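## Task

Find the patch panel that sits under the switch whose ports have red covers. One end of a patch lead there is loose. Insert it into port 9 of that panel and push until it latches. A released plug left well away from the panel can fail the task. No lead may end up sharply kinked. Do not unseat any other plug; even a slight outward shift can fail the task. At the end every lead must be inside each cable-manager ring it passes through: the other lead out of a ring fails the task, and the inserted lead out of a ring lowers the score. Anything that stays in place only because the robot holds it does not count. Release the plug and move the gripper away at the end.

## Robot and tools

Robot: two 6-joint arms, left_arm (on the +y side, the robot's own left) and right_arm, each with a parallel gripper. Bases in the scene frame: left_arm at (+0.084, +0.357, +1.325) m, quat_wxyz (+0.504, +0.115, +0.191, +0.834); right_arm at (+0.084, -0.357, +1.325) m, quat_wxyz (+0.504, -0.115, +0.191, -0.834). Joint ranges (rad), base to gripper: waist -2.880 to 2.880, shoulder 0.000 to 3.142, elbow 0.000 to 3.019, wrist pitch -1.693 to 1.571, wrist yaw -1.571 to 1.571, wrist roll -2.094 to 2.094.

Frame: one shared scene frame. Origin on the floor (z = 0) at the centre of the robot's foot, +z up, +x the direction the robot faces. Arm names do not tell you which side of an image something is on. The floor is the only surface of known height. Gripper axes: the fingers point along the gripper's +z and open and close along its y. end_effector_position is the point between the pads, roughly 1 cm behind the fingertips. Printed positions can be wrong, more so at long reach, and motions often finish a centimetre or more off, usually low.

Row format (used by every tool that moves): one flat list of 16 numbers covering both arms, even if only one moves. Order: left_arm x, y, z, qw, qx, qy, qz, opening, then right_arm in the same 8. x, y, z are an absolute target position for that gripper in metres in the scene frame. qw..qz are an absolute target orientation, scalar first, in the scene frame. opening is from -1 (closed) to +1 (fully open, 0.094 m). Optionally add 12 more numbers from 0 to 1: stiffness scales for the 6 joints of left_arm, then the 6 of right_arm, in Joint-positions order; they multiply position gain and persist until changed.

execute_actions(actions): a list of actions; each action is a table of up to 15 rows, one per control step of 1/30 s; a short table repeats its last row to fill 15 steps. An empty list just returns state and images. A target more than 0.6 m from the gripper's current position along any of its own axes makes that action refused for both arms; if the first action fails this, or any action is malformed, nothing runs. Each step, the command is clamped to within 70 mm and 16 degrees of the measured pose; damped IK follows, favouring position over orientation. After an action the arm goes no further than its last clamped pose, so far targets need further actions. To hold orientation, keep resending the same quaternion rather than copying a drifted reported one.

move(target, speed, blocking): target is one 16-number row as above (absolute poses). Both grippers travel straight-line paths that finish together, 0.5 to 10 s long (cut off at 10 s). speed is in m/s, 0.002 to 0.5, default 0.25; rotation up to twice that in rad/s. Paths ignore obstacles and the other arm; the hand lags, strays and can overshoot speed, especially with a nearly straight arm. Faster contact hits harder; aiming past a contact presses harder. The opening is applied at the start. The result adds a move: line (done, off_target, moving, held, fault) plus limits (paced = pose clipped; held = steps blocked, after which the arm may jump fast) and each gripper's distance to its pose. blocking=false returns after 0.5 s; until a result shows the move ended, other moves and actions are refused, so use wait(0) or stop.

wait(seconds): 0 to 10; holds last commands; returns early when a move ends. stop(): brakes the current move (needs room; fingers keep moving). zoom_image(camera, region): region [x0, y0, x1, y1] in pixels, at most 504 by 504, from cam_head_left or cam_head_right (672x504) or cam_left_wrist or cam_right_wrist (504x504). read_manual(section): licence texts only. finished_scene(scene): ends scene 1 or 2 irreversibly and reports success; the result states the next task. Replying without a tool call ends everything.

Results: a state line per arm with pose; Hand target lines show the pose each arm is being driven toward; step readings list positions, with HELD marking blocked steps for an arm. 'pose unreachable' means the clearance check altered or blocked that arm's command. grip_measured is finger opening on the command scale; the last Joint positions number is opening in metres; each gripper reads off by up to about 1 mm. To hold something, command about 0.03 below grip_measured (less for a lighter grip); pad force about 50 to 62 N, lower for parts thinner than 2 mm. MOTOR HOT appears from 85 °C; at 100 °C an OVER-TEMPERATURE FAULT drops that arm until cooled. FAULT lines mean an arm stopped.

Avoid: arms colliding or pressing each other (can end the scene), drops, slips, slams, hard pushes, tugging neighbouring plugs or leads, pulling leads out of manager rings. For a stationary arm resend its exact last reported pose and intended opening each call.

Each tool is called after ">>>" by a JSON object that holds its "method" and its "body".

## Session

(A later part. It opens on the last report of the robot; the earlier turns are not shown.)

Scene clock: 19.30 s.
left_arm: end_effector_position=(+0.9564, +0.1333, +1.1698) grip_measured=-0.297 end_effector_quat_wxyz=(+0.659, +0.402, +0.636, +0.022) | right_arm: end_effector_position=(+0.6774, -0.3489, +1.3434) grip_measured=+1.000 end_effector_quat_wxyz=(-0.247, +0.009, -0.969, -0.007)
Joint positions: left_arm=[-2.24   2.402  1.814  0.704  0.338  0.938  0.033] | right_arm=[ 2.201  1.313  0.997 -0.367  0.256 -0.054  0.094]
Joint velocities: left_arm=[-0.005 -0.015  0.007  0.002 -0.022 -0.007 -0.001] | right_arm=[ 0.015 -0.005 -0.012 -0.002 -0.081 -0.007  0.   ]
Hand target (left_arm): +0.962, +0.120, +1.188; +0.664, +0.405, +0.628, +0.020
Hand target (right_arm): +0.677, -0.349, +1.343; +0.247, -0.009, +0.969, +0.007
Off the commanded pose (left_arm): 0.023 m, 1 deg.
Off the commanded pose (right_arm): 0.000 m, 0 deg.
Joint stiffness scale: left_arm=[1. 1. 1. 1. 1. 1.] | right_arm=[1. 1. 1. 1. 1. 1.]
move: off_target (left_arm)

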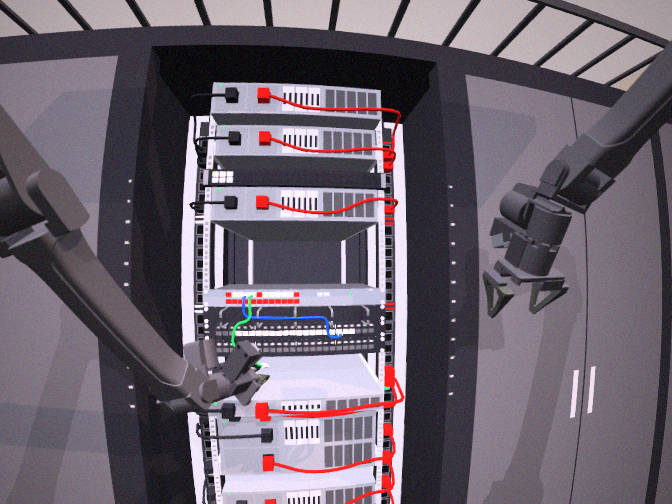

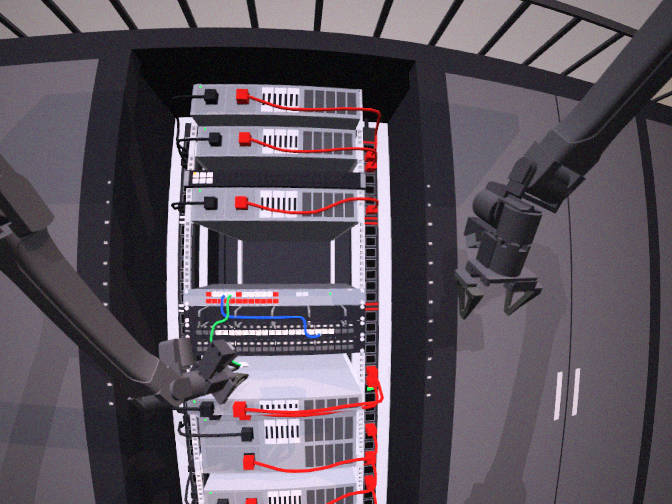

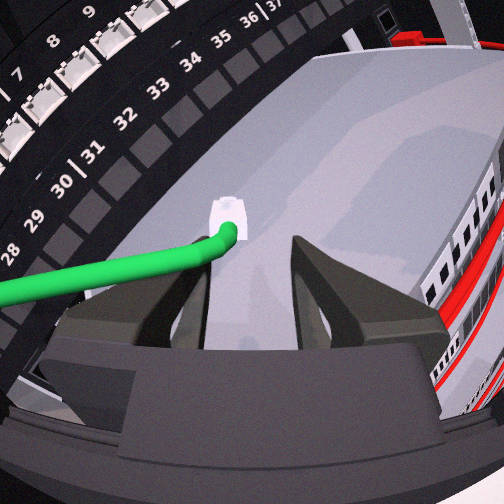

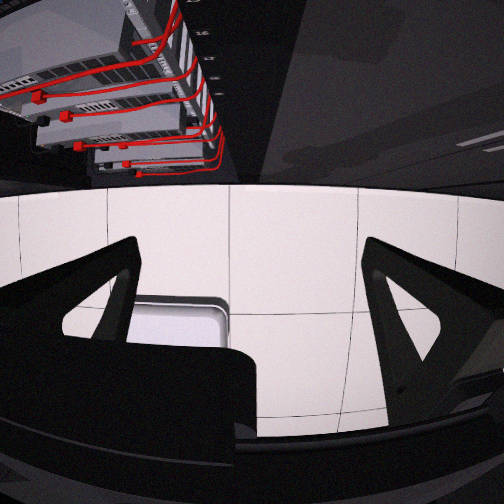

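>>> {"method": "move", "body": {"target": [0.962,0.120,1.207,0.665,0.406,0.628,0.02,-0.3,0.6774,-0.3489,1.3434,0.247,-0.009,0.969,0.007,1], "speed": 0.03}}

Scene clock: 21.13 s.
left_arm: end_effector_position=(+0.9616, +0.1384, +1.1863) grip_measured=-0.297 end_effector_quat_wxyz=(+0.660, +0.400, +0.636, +0.026) | right_arm: end_effector_position=(+0.6774, -0.3489, +1.3434) grip_measured=+1.000 end_effector_quat_wxyz=(-0.247, +0.009, -0.969, -0.007)
Joint positions: left_arm=[-2.24   2.371  1.804  0.69   0.331  0.939  0.033] | right_arm=[ 2.201  1.313  0.997 -0.367  0.256 -0.054  0.094]
Joint velocities: left_arm=[ 0.005  0.005 -0.022 -0.017 -0.022  0.037 -0.   ] | right_arm=[-0.015  0.015  0.017  0.002 -0.037 -0.081  0.   ]
Hand target (left_arm): +0.962, +0.120, +1.207; +0.665, +0.406, +0.627, +0.020
Hand target (right_arm): +0.677, -0.349, +1.343; +0.247, -0.009, +0.969, +0.007
Off the commanded pose (left_arm): 0.028 m, 1 deg.
Off the commanded pose (right_arm): 0.000 m, 0 deg.
Joint stiffness scale: left_arm=[1. 1. 1. 1. 1. 1.] | right_arm=[1. 1. 1. 1. 1. 1.]
move: off_target (left_arm)

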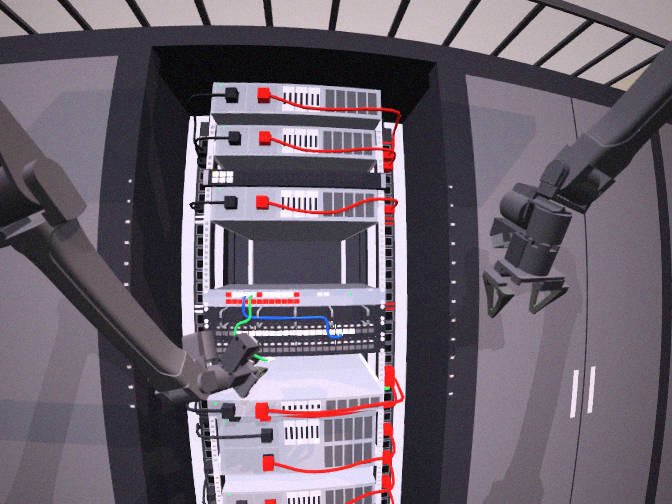

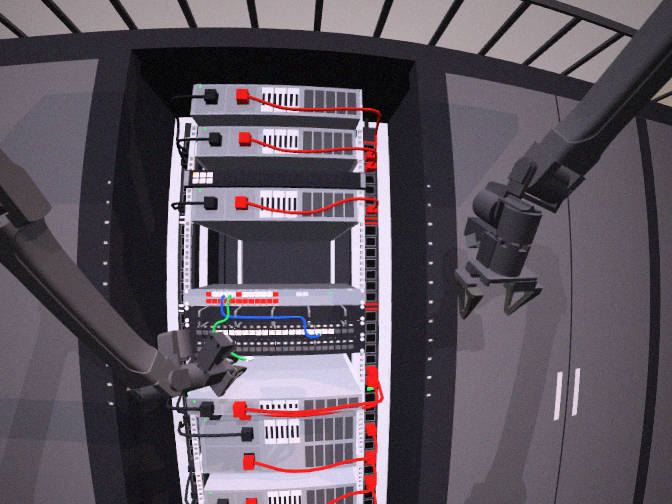

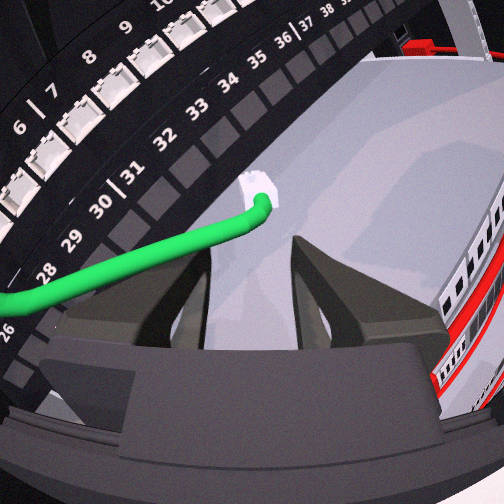

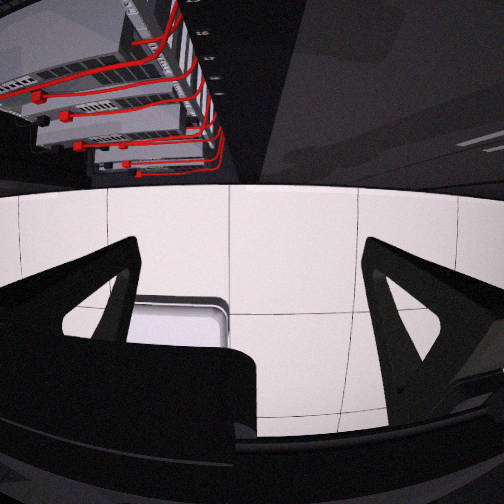

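>>> {"method": "move", "body": {"target": [0.89,0.17,1.19,0.665,0.406,0.628,0.02,-0.3,0.6774,-0.3489,1.3434,0.247,-0.009,0.969,0.007,1], "speed": 0.1}}

>>> {"method": "move", "body": {"target": [0.91,0.15,1.21,0.395,0.746,0.373,0.387,-0.3,0.6774,-0.3489,1.3434,0.247,-0.009,0.969,0.007,1], "speed": 0.3}}

Scene clock: 23.47 s.
left_arm: end_effector_position=(+0.8818, +0.1506, +1.1770) grip_measured=-0.297 end_effector_quat_wxyz=(+0.653, +0.413, +0.634, +0.003) | right_arm: end_effector_position=(+0.6774, -0.3489, +1.3434) grip_measured=+1.000 end_effector_quat_wxyz=(-0.247, +0.009, -0.969, -0.007)
Joint positions: left_arm=[-2.225  2.268  1.501  0.854  0.387  0.939  0.033] | right_arm=[ 2.201  1.313  0.997 -0.367  0.256 -0.054  0.094]
Joint velocities: left_arm=[ 0.005 -0.005  0.007 -0.007  0.037 -0.066  0.001] | right_arm=[-0.015  0.005 -0.017  0.002 -0.007  0.007  0.   ]
Hand target (left_arm): +0.890, +0.169, +1.190; +0.664, +0.406, +0.627, +0.020
Hand target (right_arm): +0.677, -0.349, +1.343; +0.247, -0.009, +0.969, +0.007
Off the commanded pose (left_arm): 0.025 m, 3 deg.
Off the commanded pose (right_arm): 0.000 m, 0 deg.
Joint stiffness scale: left_arm=[1. 1. 1. 1. 1. 1.] | right_arm=[1. 1. 1. 1. 1. 1.]
move: off_target (left_arm)

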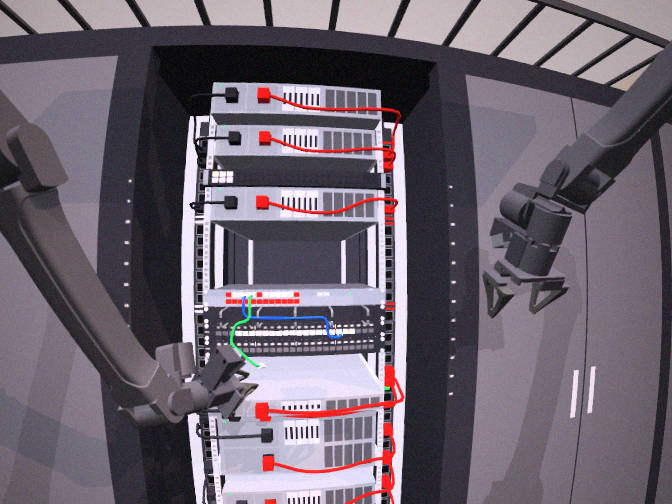

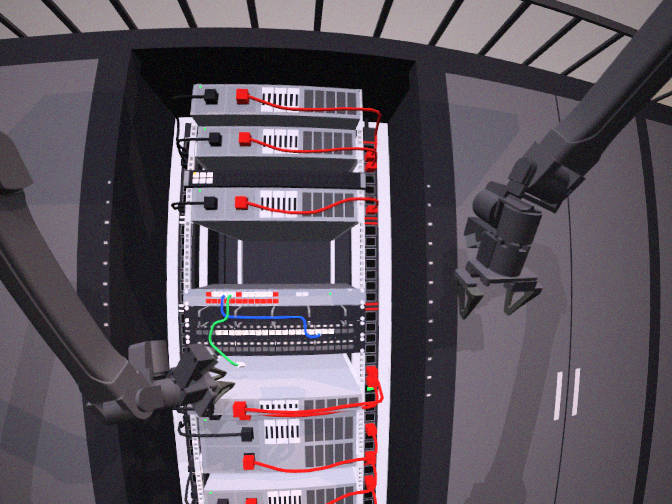

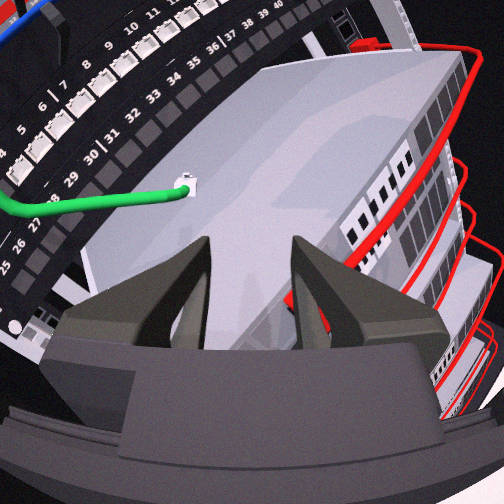

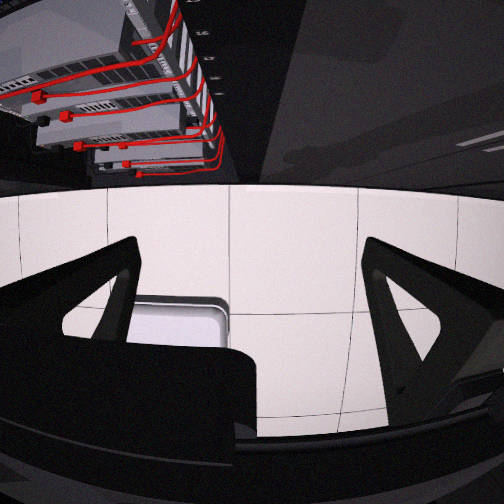

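Scene clock: 26.00 s.
left_arm: end_effector_position=(+0.8972, +0.1622, +1.1835) grip_measured=-0.297 end_effector_quat_wxyz=(+0.405, +0.726, +0.424, +0.359) | right_arm: end_effector_position=(+0.6774, -0.3489, +1.3434) grip_measured=+1.000 end_effector_quat_wxyz=(-0.247, +0.009, -0.969, -0.007)
Joint positions: left_arm=[-2.29   2.165  1.501  0.566 -0.003  2.085  0.033] | right_arm=[ 2.201  1.313  0.997 -0.367  0.256 -0.054  0.094]
Joint velocities: left_arm=[ 0.005 -0.015 -0.002  0.002  0.022 -0.007 -0.   ] | right_arm=[ 0.005 -0.005 -0.002 -0.007  0.051  0.051  0.   ]
Hand target (left_arm): +0.908, +0.151, +1.210; +0.415, +0.723, +0.414, +0.367
Hand target (right_arm): +0.677, -0.349, +1.343; +0.247, -0.009, +0.969, +0.007
Off the commanded pose (left_arm): 0.032 m, 7 deg.
Off the commanded pose (right_arm): 0.000 m, 0 deg.
Joint stiffness scale: left_arm=[1. 1. 1. 1. 1. 1.] | right_arm=[1. 1. 1. 1. 1. 1.]
joint sent to its limit (left arm) — the command would take joint 6 (wrist roll) past its upper limit, so that joint was sent only as far as its limit.
move: off_target (left_arm)

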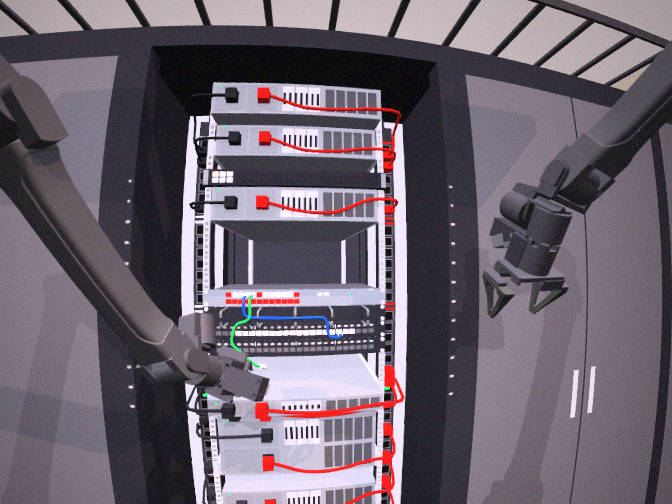

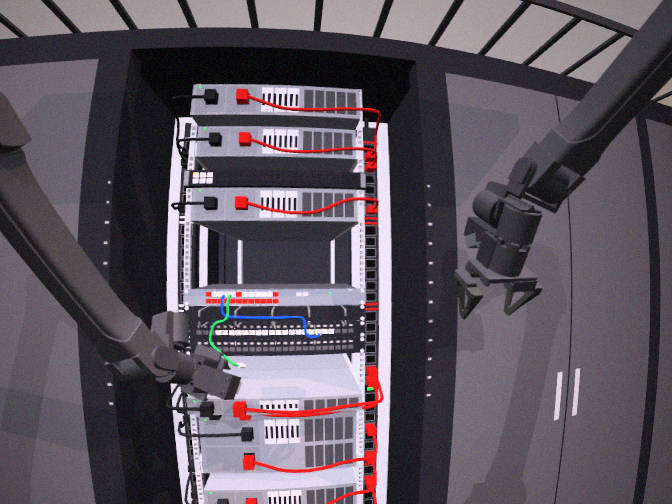

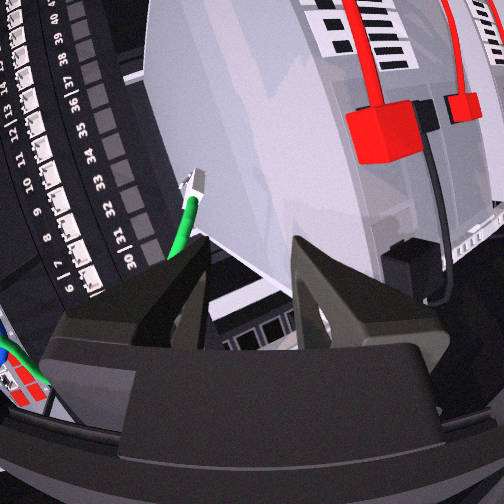

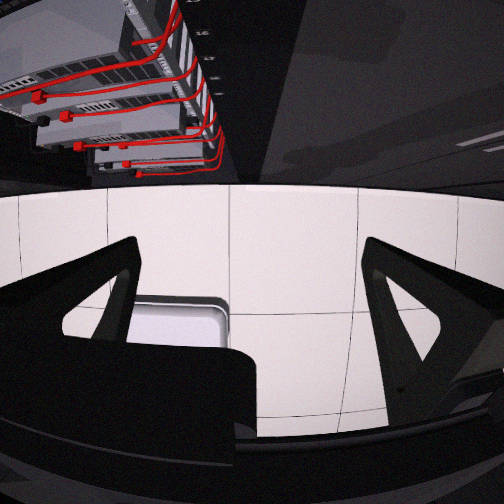

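>>> {"method": "move", "body": {"target": [0.922,0.147,1.243,0.415,0.723,0.414,0.367,-0.2,0.6774,-0.3489,1.3434,0.247,-0.009,0.969,0.007,1], "speed": 0.06}}

Scene clock: 27.90 s.
left_arm: end_effector_position=(+0.9038, +0.1588, +1.2112) grip_measured=-0.203 end_effector_quat_wxyz=(+0.401, +0.731, +0.424, +0.355) | right_arm: end_effector_position=(+0.6774, -0.3489, +1.3434) grip_measured=+1.000 end_effector_quat_wxyz=(-0.247, +0.009, -0.969, -0.007)
Joint positions: left_arm=[-2.305  2.115  1.506  0.497 -0.019  2.088  0.037] | right_arm=[ 2.201  1.313  0.997 -0.367  0.256 -0.054  0.094]
Joint velocities: left_arm=[ 0.005  0.005  0.007 -0.002 -0.007 -0.007  0.001] | right_arm=[-0.024 -0.015 -0.002  0.002  0.022 -0.022  0.   ]
Hand target (left_arm): +0.920, +0.148, +1.244; +0.415, +0.722, +0.414, +0.367
Hand target (right_arm): +0.677, -0.349, +1.343; +0.247, -0.009, +0.969, +0.007
Off the commanded pose (left_arm): 0.039 m, 3 deg.
Off the commanded pose (right_arm): 0.000 m, 0 deg.
Joint stiffness scale: left_arm=[1. 1. 1. 1. 1. 1.] | right_arm=[1. 1. 1. 1. 1. 1.]
move: off_target (left_arm)

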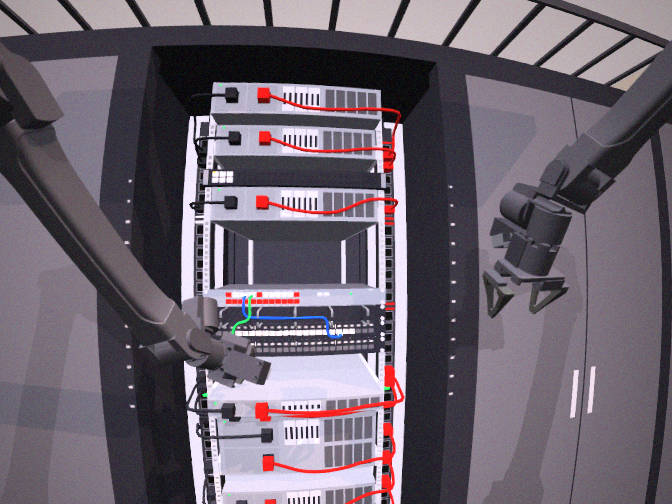

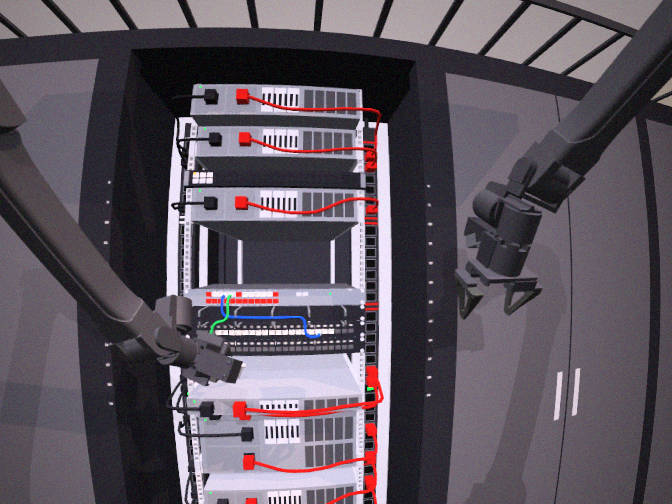

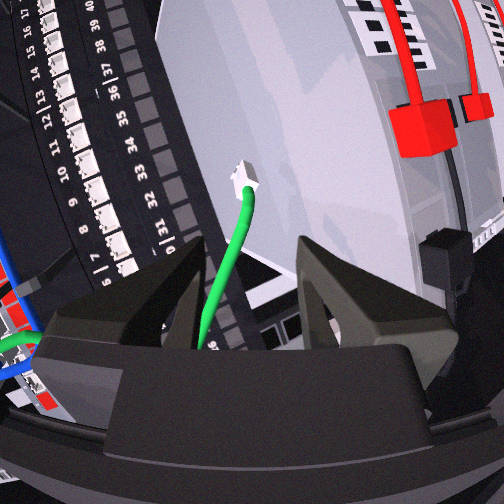

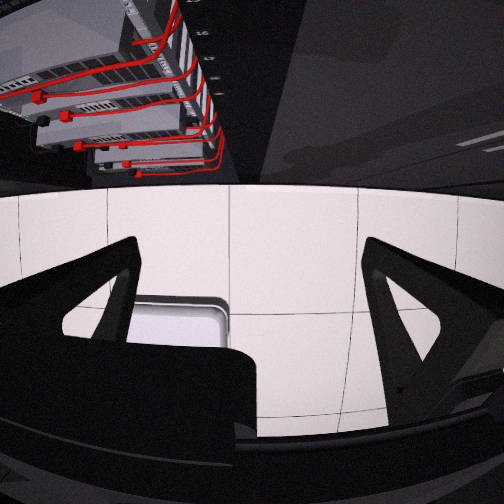

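>>> {"method": "move", "body": {"target": [0.955,0.136,1.222,0.415,0.723,0.414,0.367,-0.2,0.6774,-0.3489,1.3434,0.247,-0.009,0.969,0.007,1], "speed": 0.05}}

Scene clock: 29.53 s.
left_arm: end_effector_position=(+0.9460, +0.1521, +1.2171) grip_measured=-0.203 end_effector_quat_wxyz=(+0.408, +0.722, +0.422, +0.367) | right_arm: end_effector_position=(+0.6774, -0.3489, +1.3434) grip_measured=+1.000 end_effector_quat_wxyz=(-0.247, +0.009, -0.969, -0.007)
Joint positions: left_arm=[-2.305  2.182  1.664  0.439 -0.019  2.088  0.037] | right_arm=[ 2.201  1.313  0.997 -0.367  0.256 -0.054  0.094]
Joint velocities: left_arm=[-0.005 -0.005 -0.012 -0.002 -0.066  0.095 -0.   ] | right_arm=[ 0.015 -0.015 -0.012  0.002  0.007  0.022  0.   ]
Hand target (left_arm): +0.954, +0.137, +1.222; +0.415, +0.722, +0.414, +0.367
Hand target (right_arm): +0.677, -0.349, +1.343; +0.247, -0.009, +0.969, +0.007
Off the commanded pose (left_arm): 0.019 m, 1 deg.
Off the commanded pose (right_arm): 0.000 m, 0 deg.
Joint stiffness scale: left_arm=[1. 1. 1. 1. 1. 1.] | right_arm=[1. 1. 1. 1. 1. 1.]
move: off_target (left_arm)

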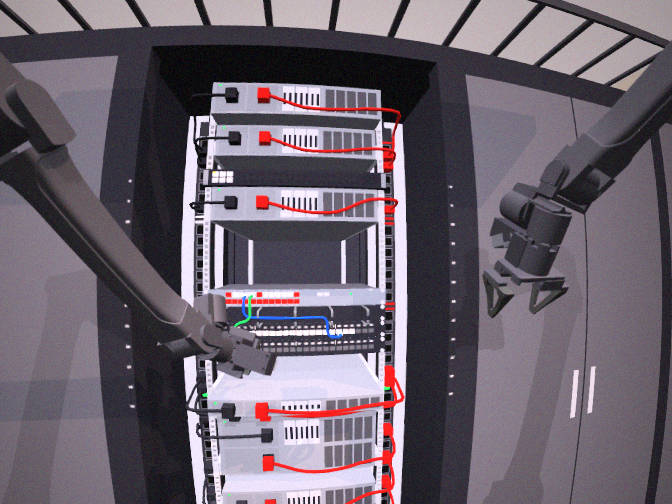

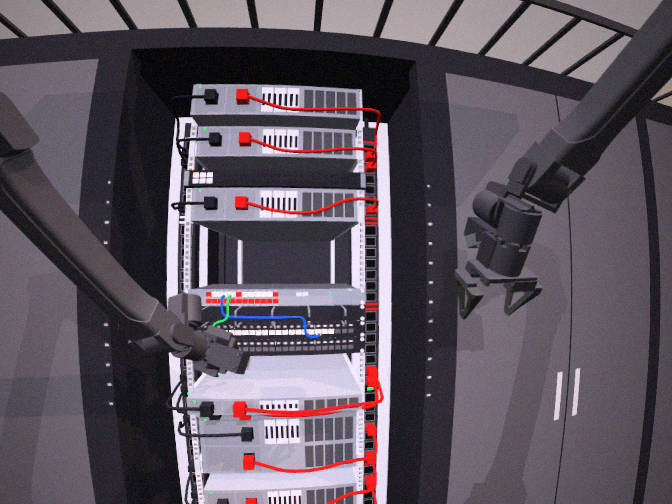

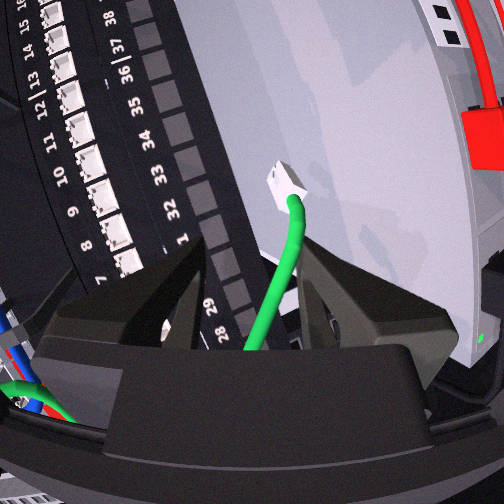

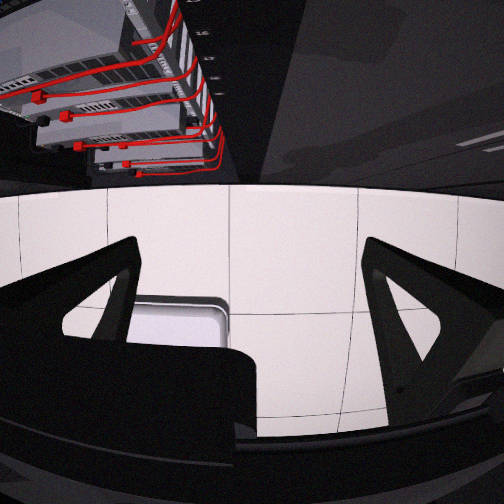

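>>> {"method": "move", "body": {"target": [0.955,0.130,1.20,0.415,0.723,0.414,0.367,-0.2,0.6774,-0.3489,1.3434,0.247,-0.009,0.969,0.007,1], "speed": 0.04}}

Scene clock: 30.83 s.
left_arm: end_effector_position=(+0.9402, +0.1431, +1.1847) grip_measured=-0.203 end_effector_quat_wxyz=(+0.402, +0.730, +0.423, +0.355) | right_arm: end_effector_position=(+0.6774, -0.3489, +1.3434) grip_measured=+1.000 end_effector_quat_wxyz=(-0.247, +0.009, -0.969, -0.007)
Joint positions: left_arm=[-2.305  2.237  1.688  0.439 -0.018  2.088  0.037] | right_arm=[ 2.201  1.313  0.997 -0.367  0.256 -0.054  0.094]
Joint velocities: left_arm=[-0.005 -0.005  0.037 -0.012  0.066  0.007 -0.001] | right_arm=[-0.015 -0.005  0.007 -0.012  0.022 -0.037  0.   ]
Hand target (left_arm): +0.953, +0.131, +1.201; +0.415, +0.723, +0.414, +0.367
Hand target (right_arm): +0.677, -0.349, +1.343; +0.247, -0.009, +0.969, +0.007
Off the commanded pose (left_arm): 0.025 m, 2 deg.
Off the commanded pose (right_arm): 0.000 m, 0 deg.
Joint stiffness scale: left_arm=[1. 1. 1. 1. 1. 1.] | right_arm=[1. 1. 1. 1. 1. 1.]
move: off_target (left_arm)

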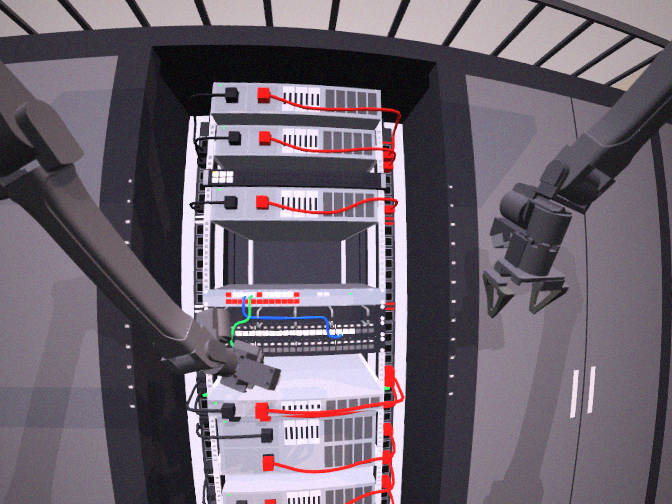

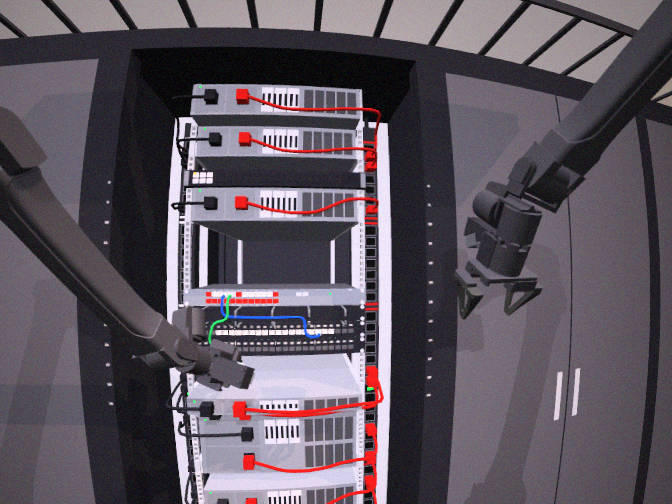

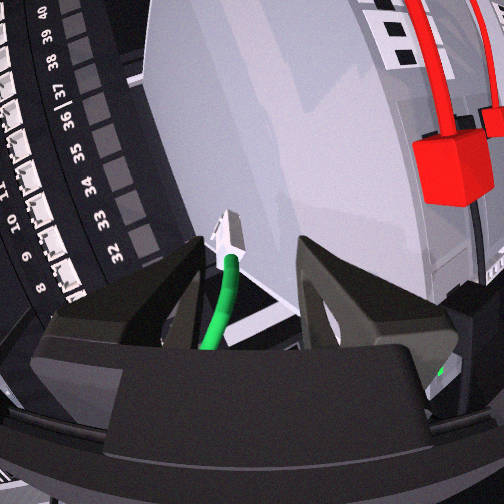

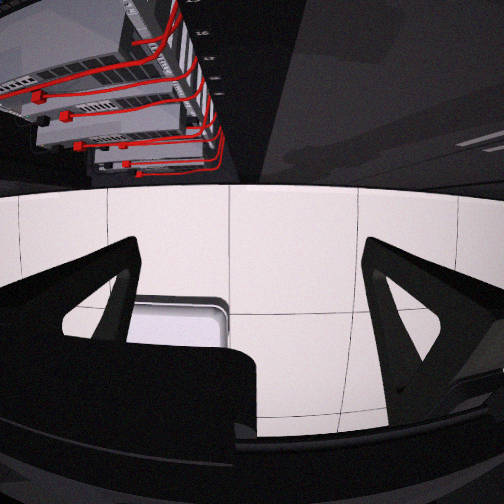

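>>> {"method": "move", "body": {"target": [0.972,0.130,1.197,0.415,0.723,0.414,0.367,-0.2,0.6774,-0.3489,1.3434,0.247,-0.009,0.969,0.007,1], "speed": 0.03}}

Scene clock: 32.50 s.
left_arm: end_effector_position=(+0.9627, +0.1404, +1.1941) grip_measured=-0.203 end_effector_quat_wxyz=(+0.411, +0.722, +0.420, +0.366) | right_arm: end_effector_position=(+0.6774, -0.3489, +1.3434) grip_measured=+1.000 end_effector_quat_wxyz=(-0.247, +0.009, -0.969, -0.007)
Joint positions: left_arm=[-2.305  2.266  1.769  0.418 -0.012  2.088  0.037] | right_arm=[ 2.201  1.313  0.997 -0.367  0.256 -0.054  0.094]
Joint velocities: left_arm=[ 0.015  0.015  0.007 -0.012  0.022 -0.037 -0.   ] | right_arm=[-0.024 -0.005 -0.007  0.017  0.022  0.022  0.   ]
Hand target (left_arm): +0.971, +0.131, +1.198; +0.415, +0.722, +0.414, +0.367
Hand target (right_arm): +0.677, -0.349, +1.343; +0.247, -0.009, +0.969, +0.007
Off the commanded pose (left_arm): 0.014 m, 1 deg.
Off the commanded pose (right_arm): 0.000 m, 0 deg.
Joint stiffness scale: left_arm=[1. 1. 1. 1. 1. 1.] | right_arm=[1. 1. 1. 1. 1. 1.]
move: off_target (left_arm)

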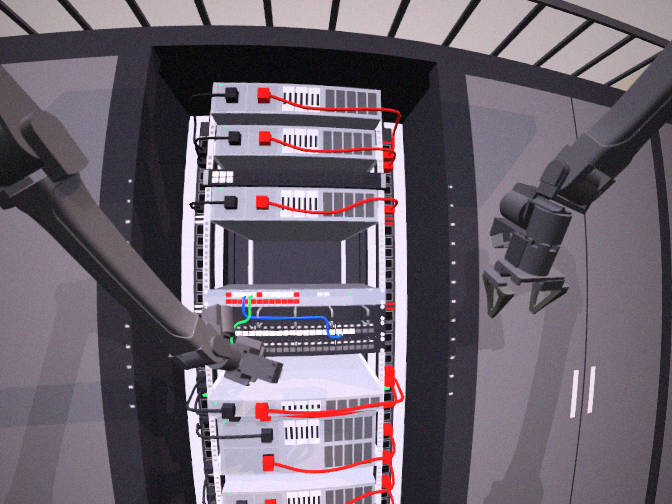

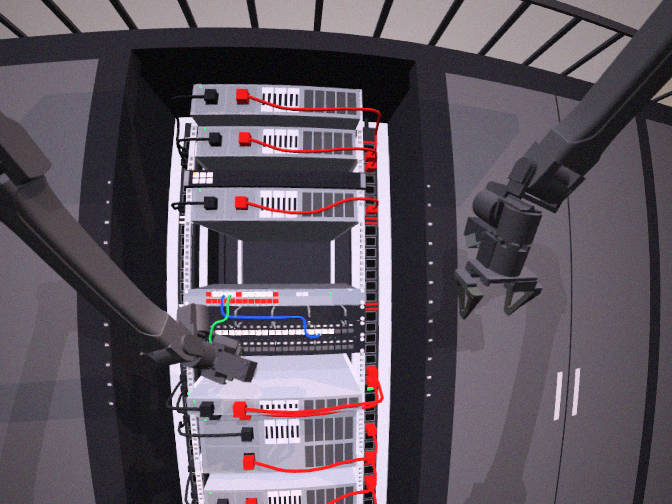

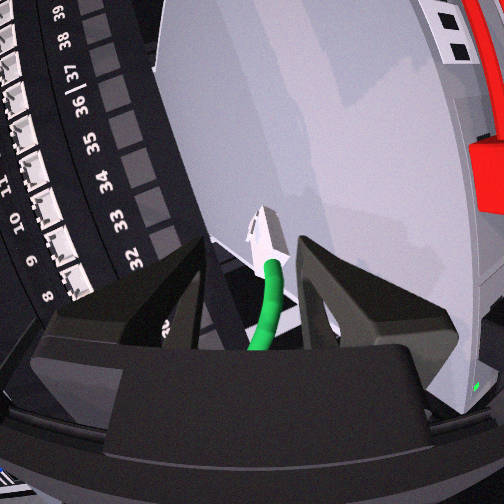

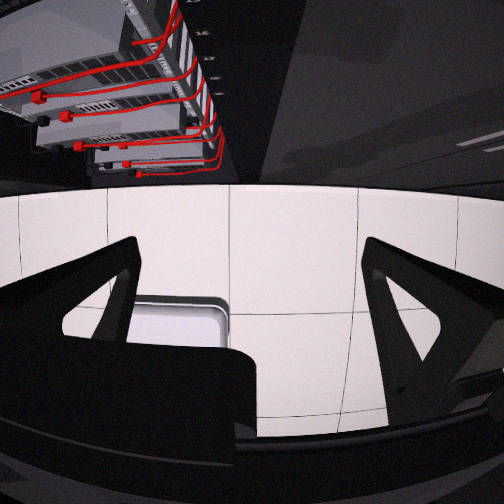

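>>> {"method": "move", "body": {"target": [0.972,0.130,1.197,0.415,0.723,0.414,0.367,-0.88,0.6774,-0.3489,1.3434,0.247,-0.009,0.969,0.007,1], "speed": 0.03}}

>>> {"method": "zoom_image", "body": {"camera": "cam_left_wrist", "region": [170, 170, 340, 350]}}

Scene clock: 33.53 s.
left_arm: end_effector_position=(+0.9662, +0.1405, +1.1980) grip_measured=-0.863 end_effector_quat_wxyz=(+0.412, +0.721, +0.417, +0.370) | right_arm: end_effector_position=(+0.6774, -0.3489, +1.3434) grip_measured=+1.000 end_effector_quat_wxyz=(-0.247, +0.009, -0.969, -0.007)
Joint positions: left_arm=[-2.305  2.266  1.779  0.418 -0.01   2.095  0.006] | right_arm=[ 2.201  1.313  0.997 -0.367  0.256 -0.054  0.094]
Joint velocities: left_arm=[-0.005 -0.015 -0.012 -0.002 -0.051  0.022 -0.001] | right_arm=[-0.005 -0.005 -0.002 -0.007 -0.037  0.037  0.   ]
Hand target (left_arm): +0.971, +0.130, +1.197; +0.415, +0.723, +0.414, +0.367
Hand target (right_arm): +0.677, -0.349, +1.343; +0.247, -0.009, +0.969, +0.007
Off the commanded pose (left_arm): 0.012 m, 1 deg.
Off the commanded pose (right_arm): 0.000 m, 0 deg.
Joint stiffness scale: left_arm=[1. 1. 1. 1. 1. 1.] | right_arm=[1. 1. 1. 1. 1. 1.]
move: off_target (left_arm)

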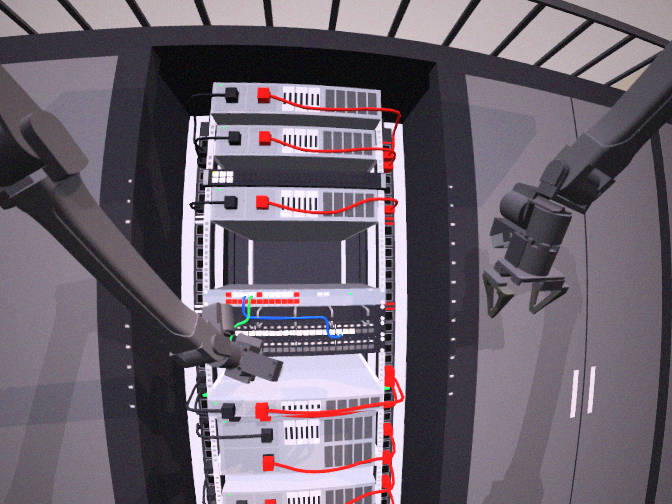

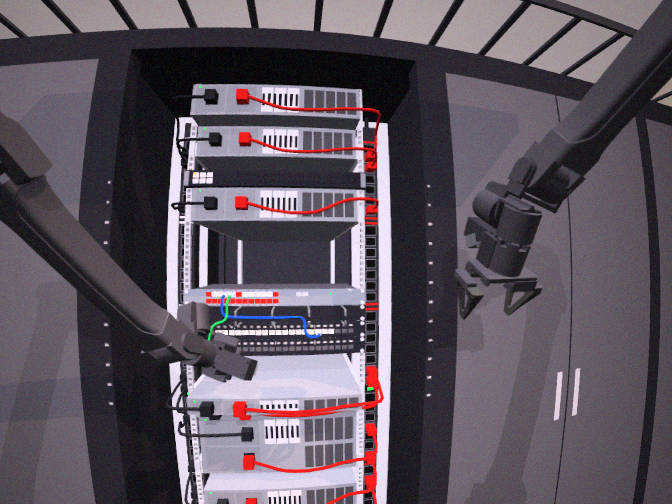

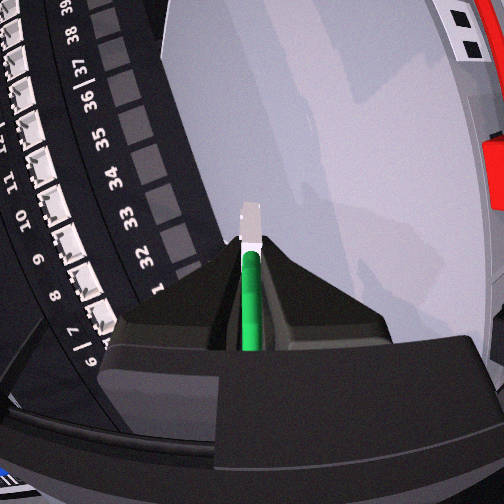

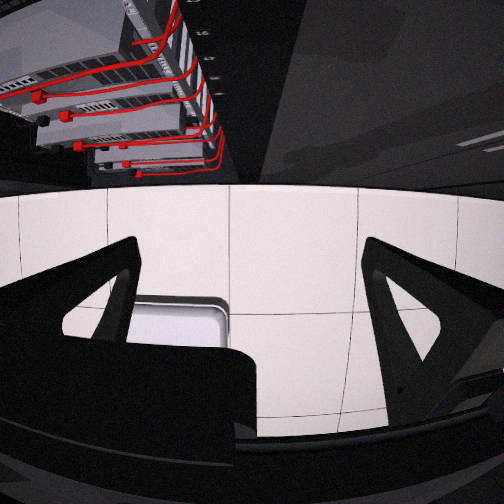

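Region (170, 170, 340, 350) of cam_left_wrist's 504x504 image, scaled by 2.800, with more detail than that image has.

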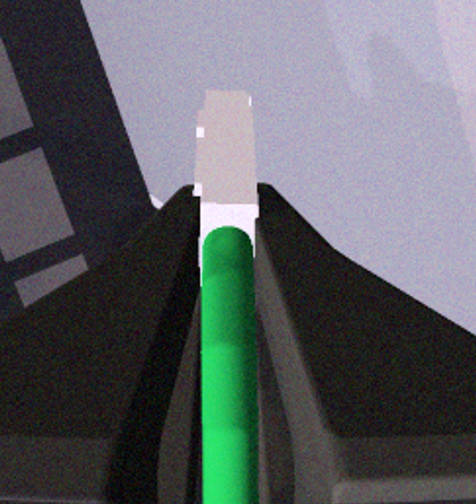

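>>> {"method": "move", "body": {"target": [0.972,0.130,1.197,0.415,0.723,0.414,0.367,-0.72,0.6774,-0.3489,1.3434,0.247,-0.009,0.969,0.007,1], "speed": 0.03}}

>>> {"method": "zoom_image", "body": {"camera": "cam_left_wrist", "region": [170, 170, 340, 350]}}

Scene clock: 34.87 s.
left_arm: end_effector_position=(+0.9662, +0.1405, +1.1980) grip_measured=-0.722 end_effector_quat_wxyz=(+0.412, +0.721, +0.417, +0.370) | right_arm: end_effector_position=(+0.6774, -0.3489, +1.3434) grip_measured=+1.000 end_effector_quat_wxyz=(-0.247, +0.009, -0.969, -0.007)
Joint positions: left_arm=[-2.305  2.266  1.779  0.418 -0.01   2.095  0.013] | right_arm=[ 2.201  1.313  0.997 -0.367  0.256 -0.054  0.094]
Joint velocities: left_arm=[-0.005 -0.015 -0.002 -0.012 -0.066 -0.037 -0.001] | right_arm=[ 0.015 -0.005 -0.007 -0.002 -0.037  0.095  0.   ]
Hand target (left_arm): +0.971, +0.130, +1.197; +0.415, +0.723, +0.414, +0.367
Hand target (right_arm): +0.677, -0.349, +1.343; +0.247, -0.009, +0.969, +0.007
Off the commanded pose (left_arm): 0.012 m, 1 deg.
Off the commanded pose (right_arm): 0.000 m, 0 deg.
Joint stiffness scale: left_arm=[1. 1. 1. 1. 1. 1.] | right_arm=[1. 1. 1. 1. 1. 1.]
move: off_target (left_arm)

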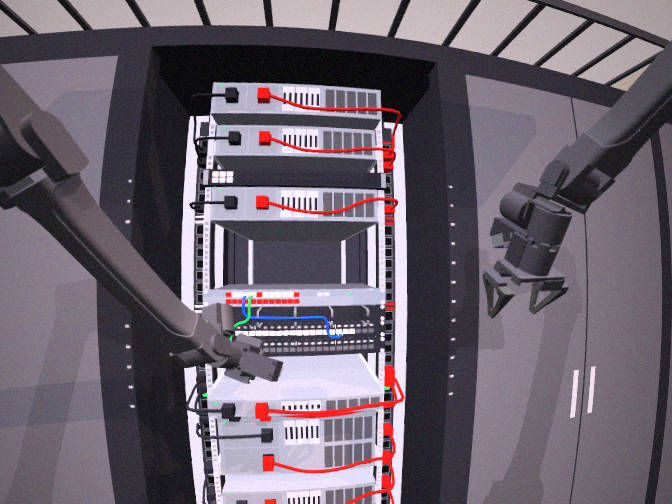

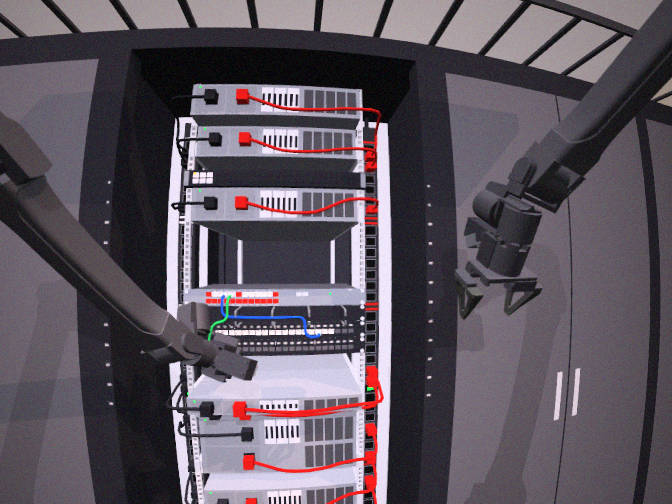

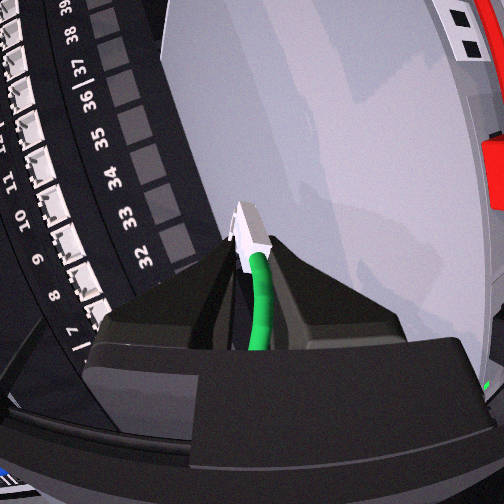

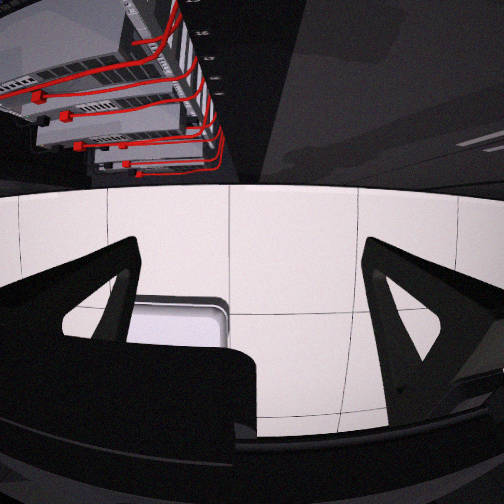

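Region (170, 170, 340, 350) of cam_left_wrist's 504x504 image, scaled by 2.800, with more detail than that image has.

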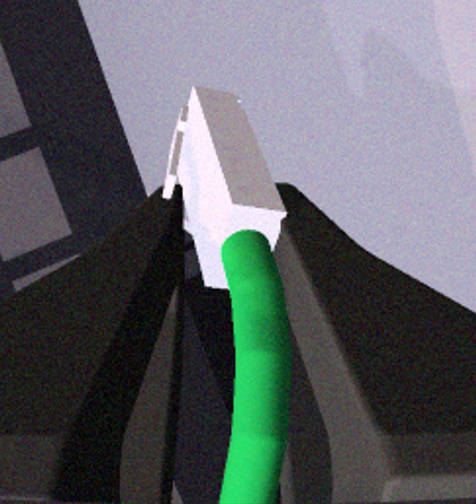

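>>> {"method": "move", "body": {"target": [0.972,0.130,1.197,0.415,0.723,0.414,0.367,-0.89,0.6774,-0.3489,1.3434,0.247,-0.009,0.969,0.007,1], "speed": 0.03}}

>>> {"method": "zoom_image", "body": {"camera": "cam_left_wrist", "region": [200, 180, 310, 300]}}

Scene clock: 35.87 s.
left_arm: end_effector_position=(+0.9662, +0.1405, +1.1980) grip_measured=-0.869 end_effector_quat_wxyz=(+0.412, +0.721, +0.417, +0.370) | right_arm: end_effector_position=(+0.6774, -0.3489, +1.3434) grip_measured=+1.000 end_effector_quat_wxyz=(-0.247, +0.009, -0.969, -0.007)
Joint positions: left_arm=[-2.305  2.266  1.779  0.418 -0.01   2.095  0.006] | right_arm=[ 2.201  1.313  0.997 -0.367  0.256 -0.054  0.094]
Joint velocities: left_arm=[ 0.005  0.005 -0.007 -0.007  0.007  0.007 -0.001] | right_arm=[-0.005  0.005 -0.002 -0.002  0.037 -0.051  0.   ]
Hand target (left_arm): +0.971, +0.130, +1.197; +0.415, +0.723, +0.414, +0.367
Hand target (right_arm): +0.677, -0.349, +1.343; +0.247, -0.009, +0.969, +0.007
Off the commanded pose (left_arm): 0.012 m, 1 deg.
Off the commanded pose (right_arm): 0.000 m, 0 deg.
Joint stiffness scale: left_arm=[1. 1. 1. 1. 1. 1.] | right_arm=[1. 1. 1. 1. 1. 1.]
move: off_target (left_arm)

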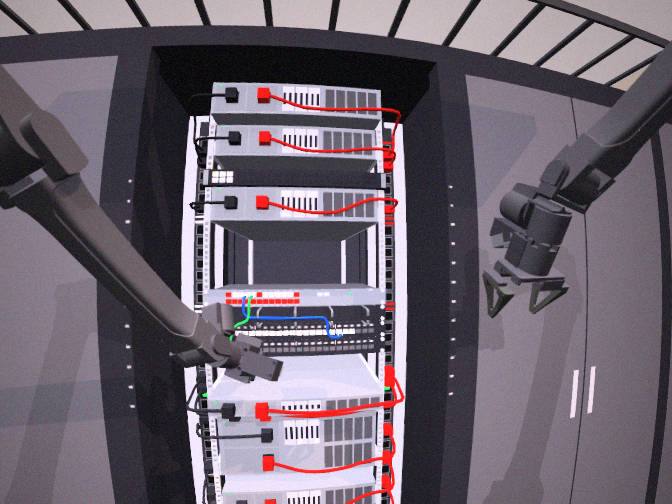

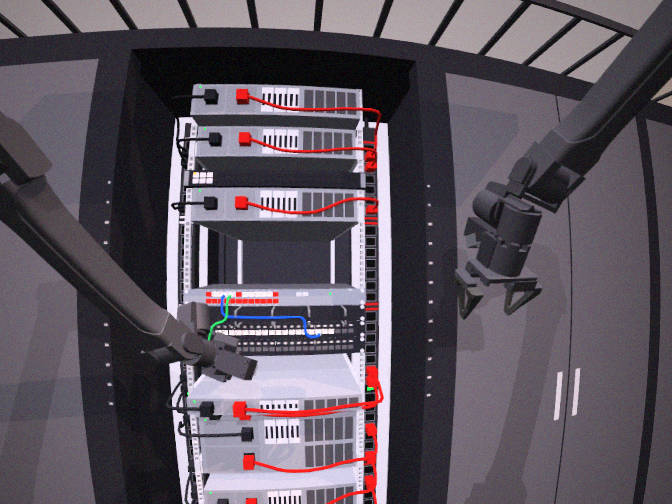

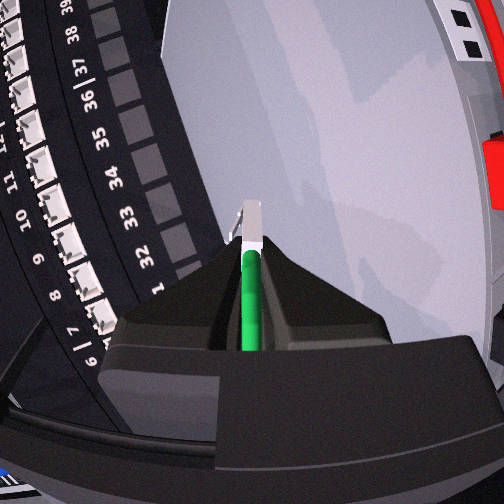

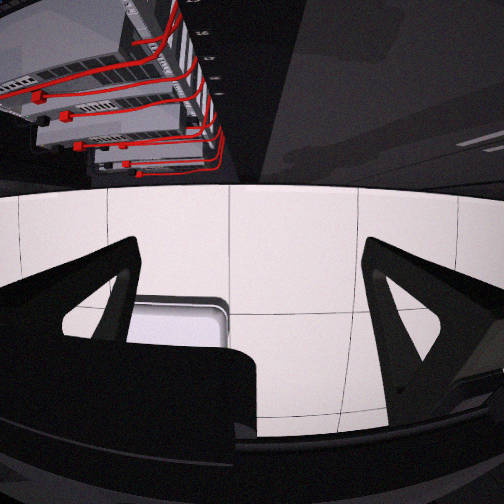

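Region (200, 180, 310, 300) of cam_left_wrist's 504x504 image, scaled by 4.200, with more detail than that image has; it fills the left 462 columns of this view, and the rest is white.

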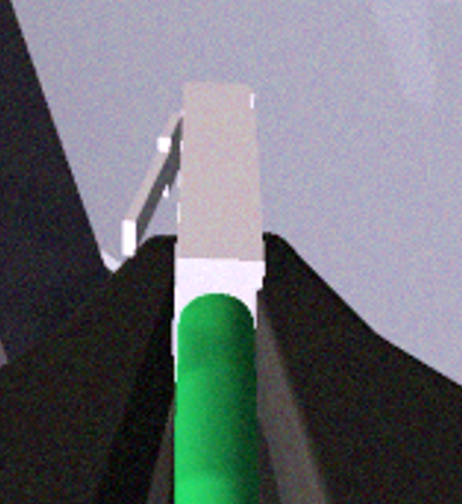

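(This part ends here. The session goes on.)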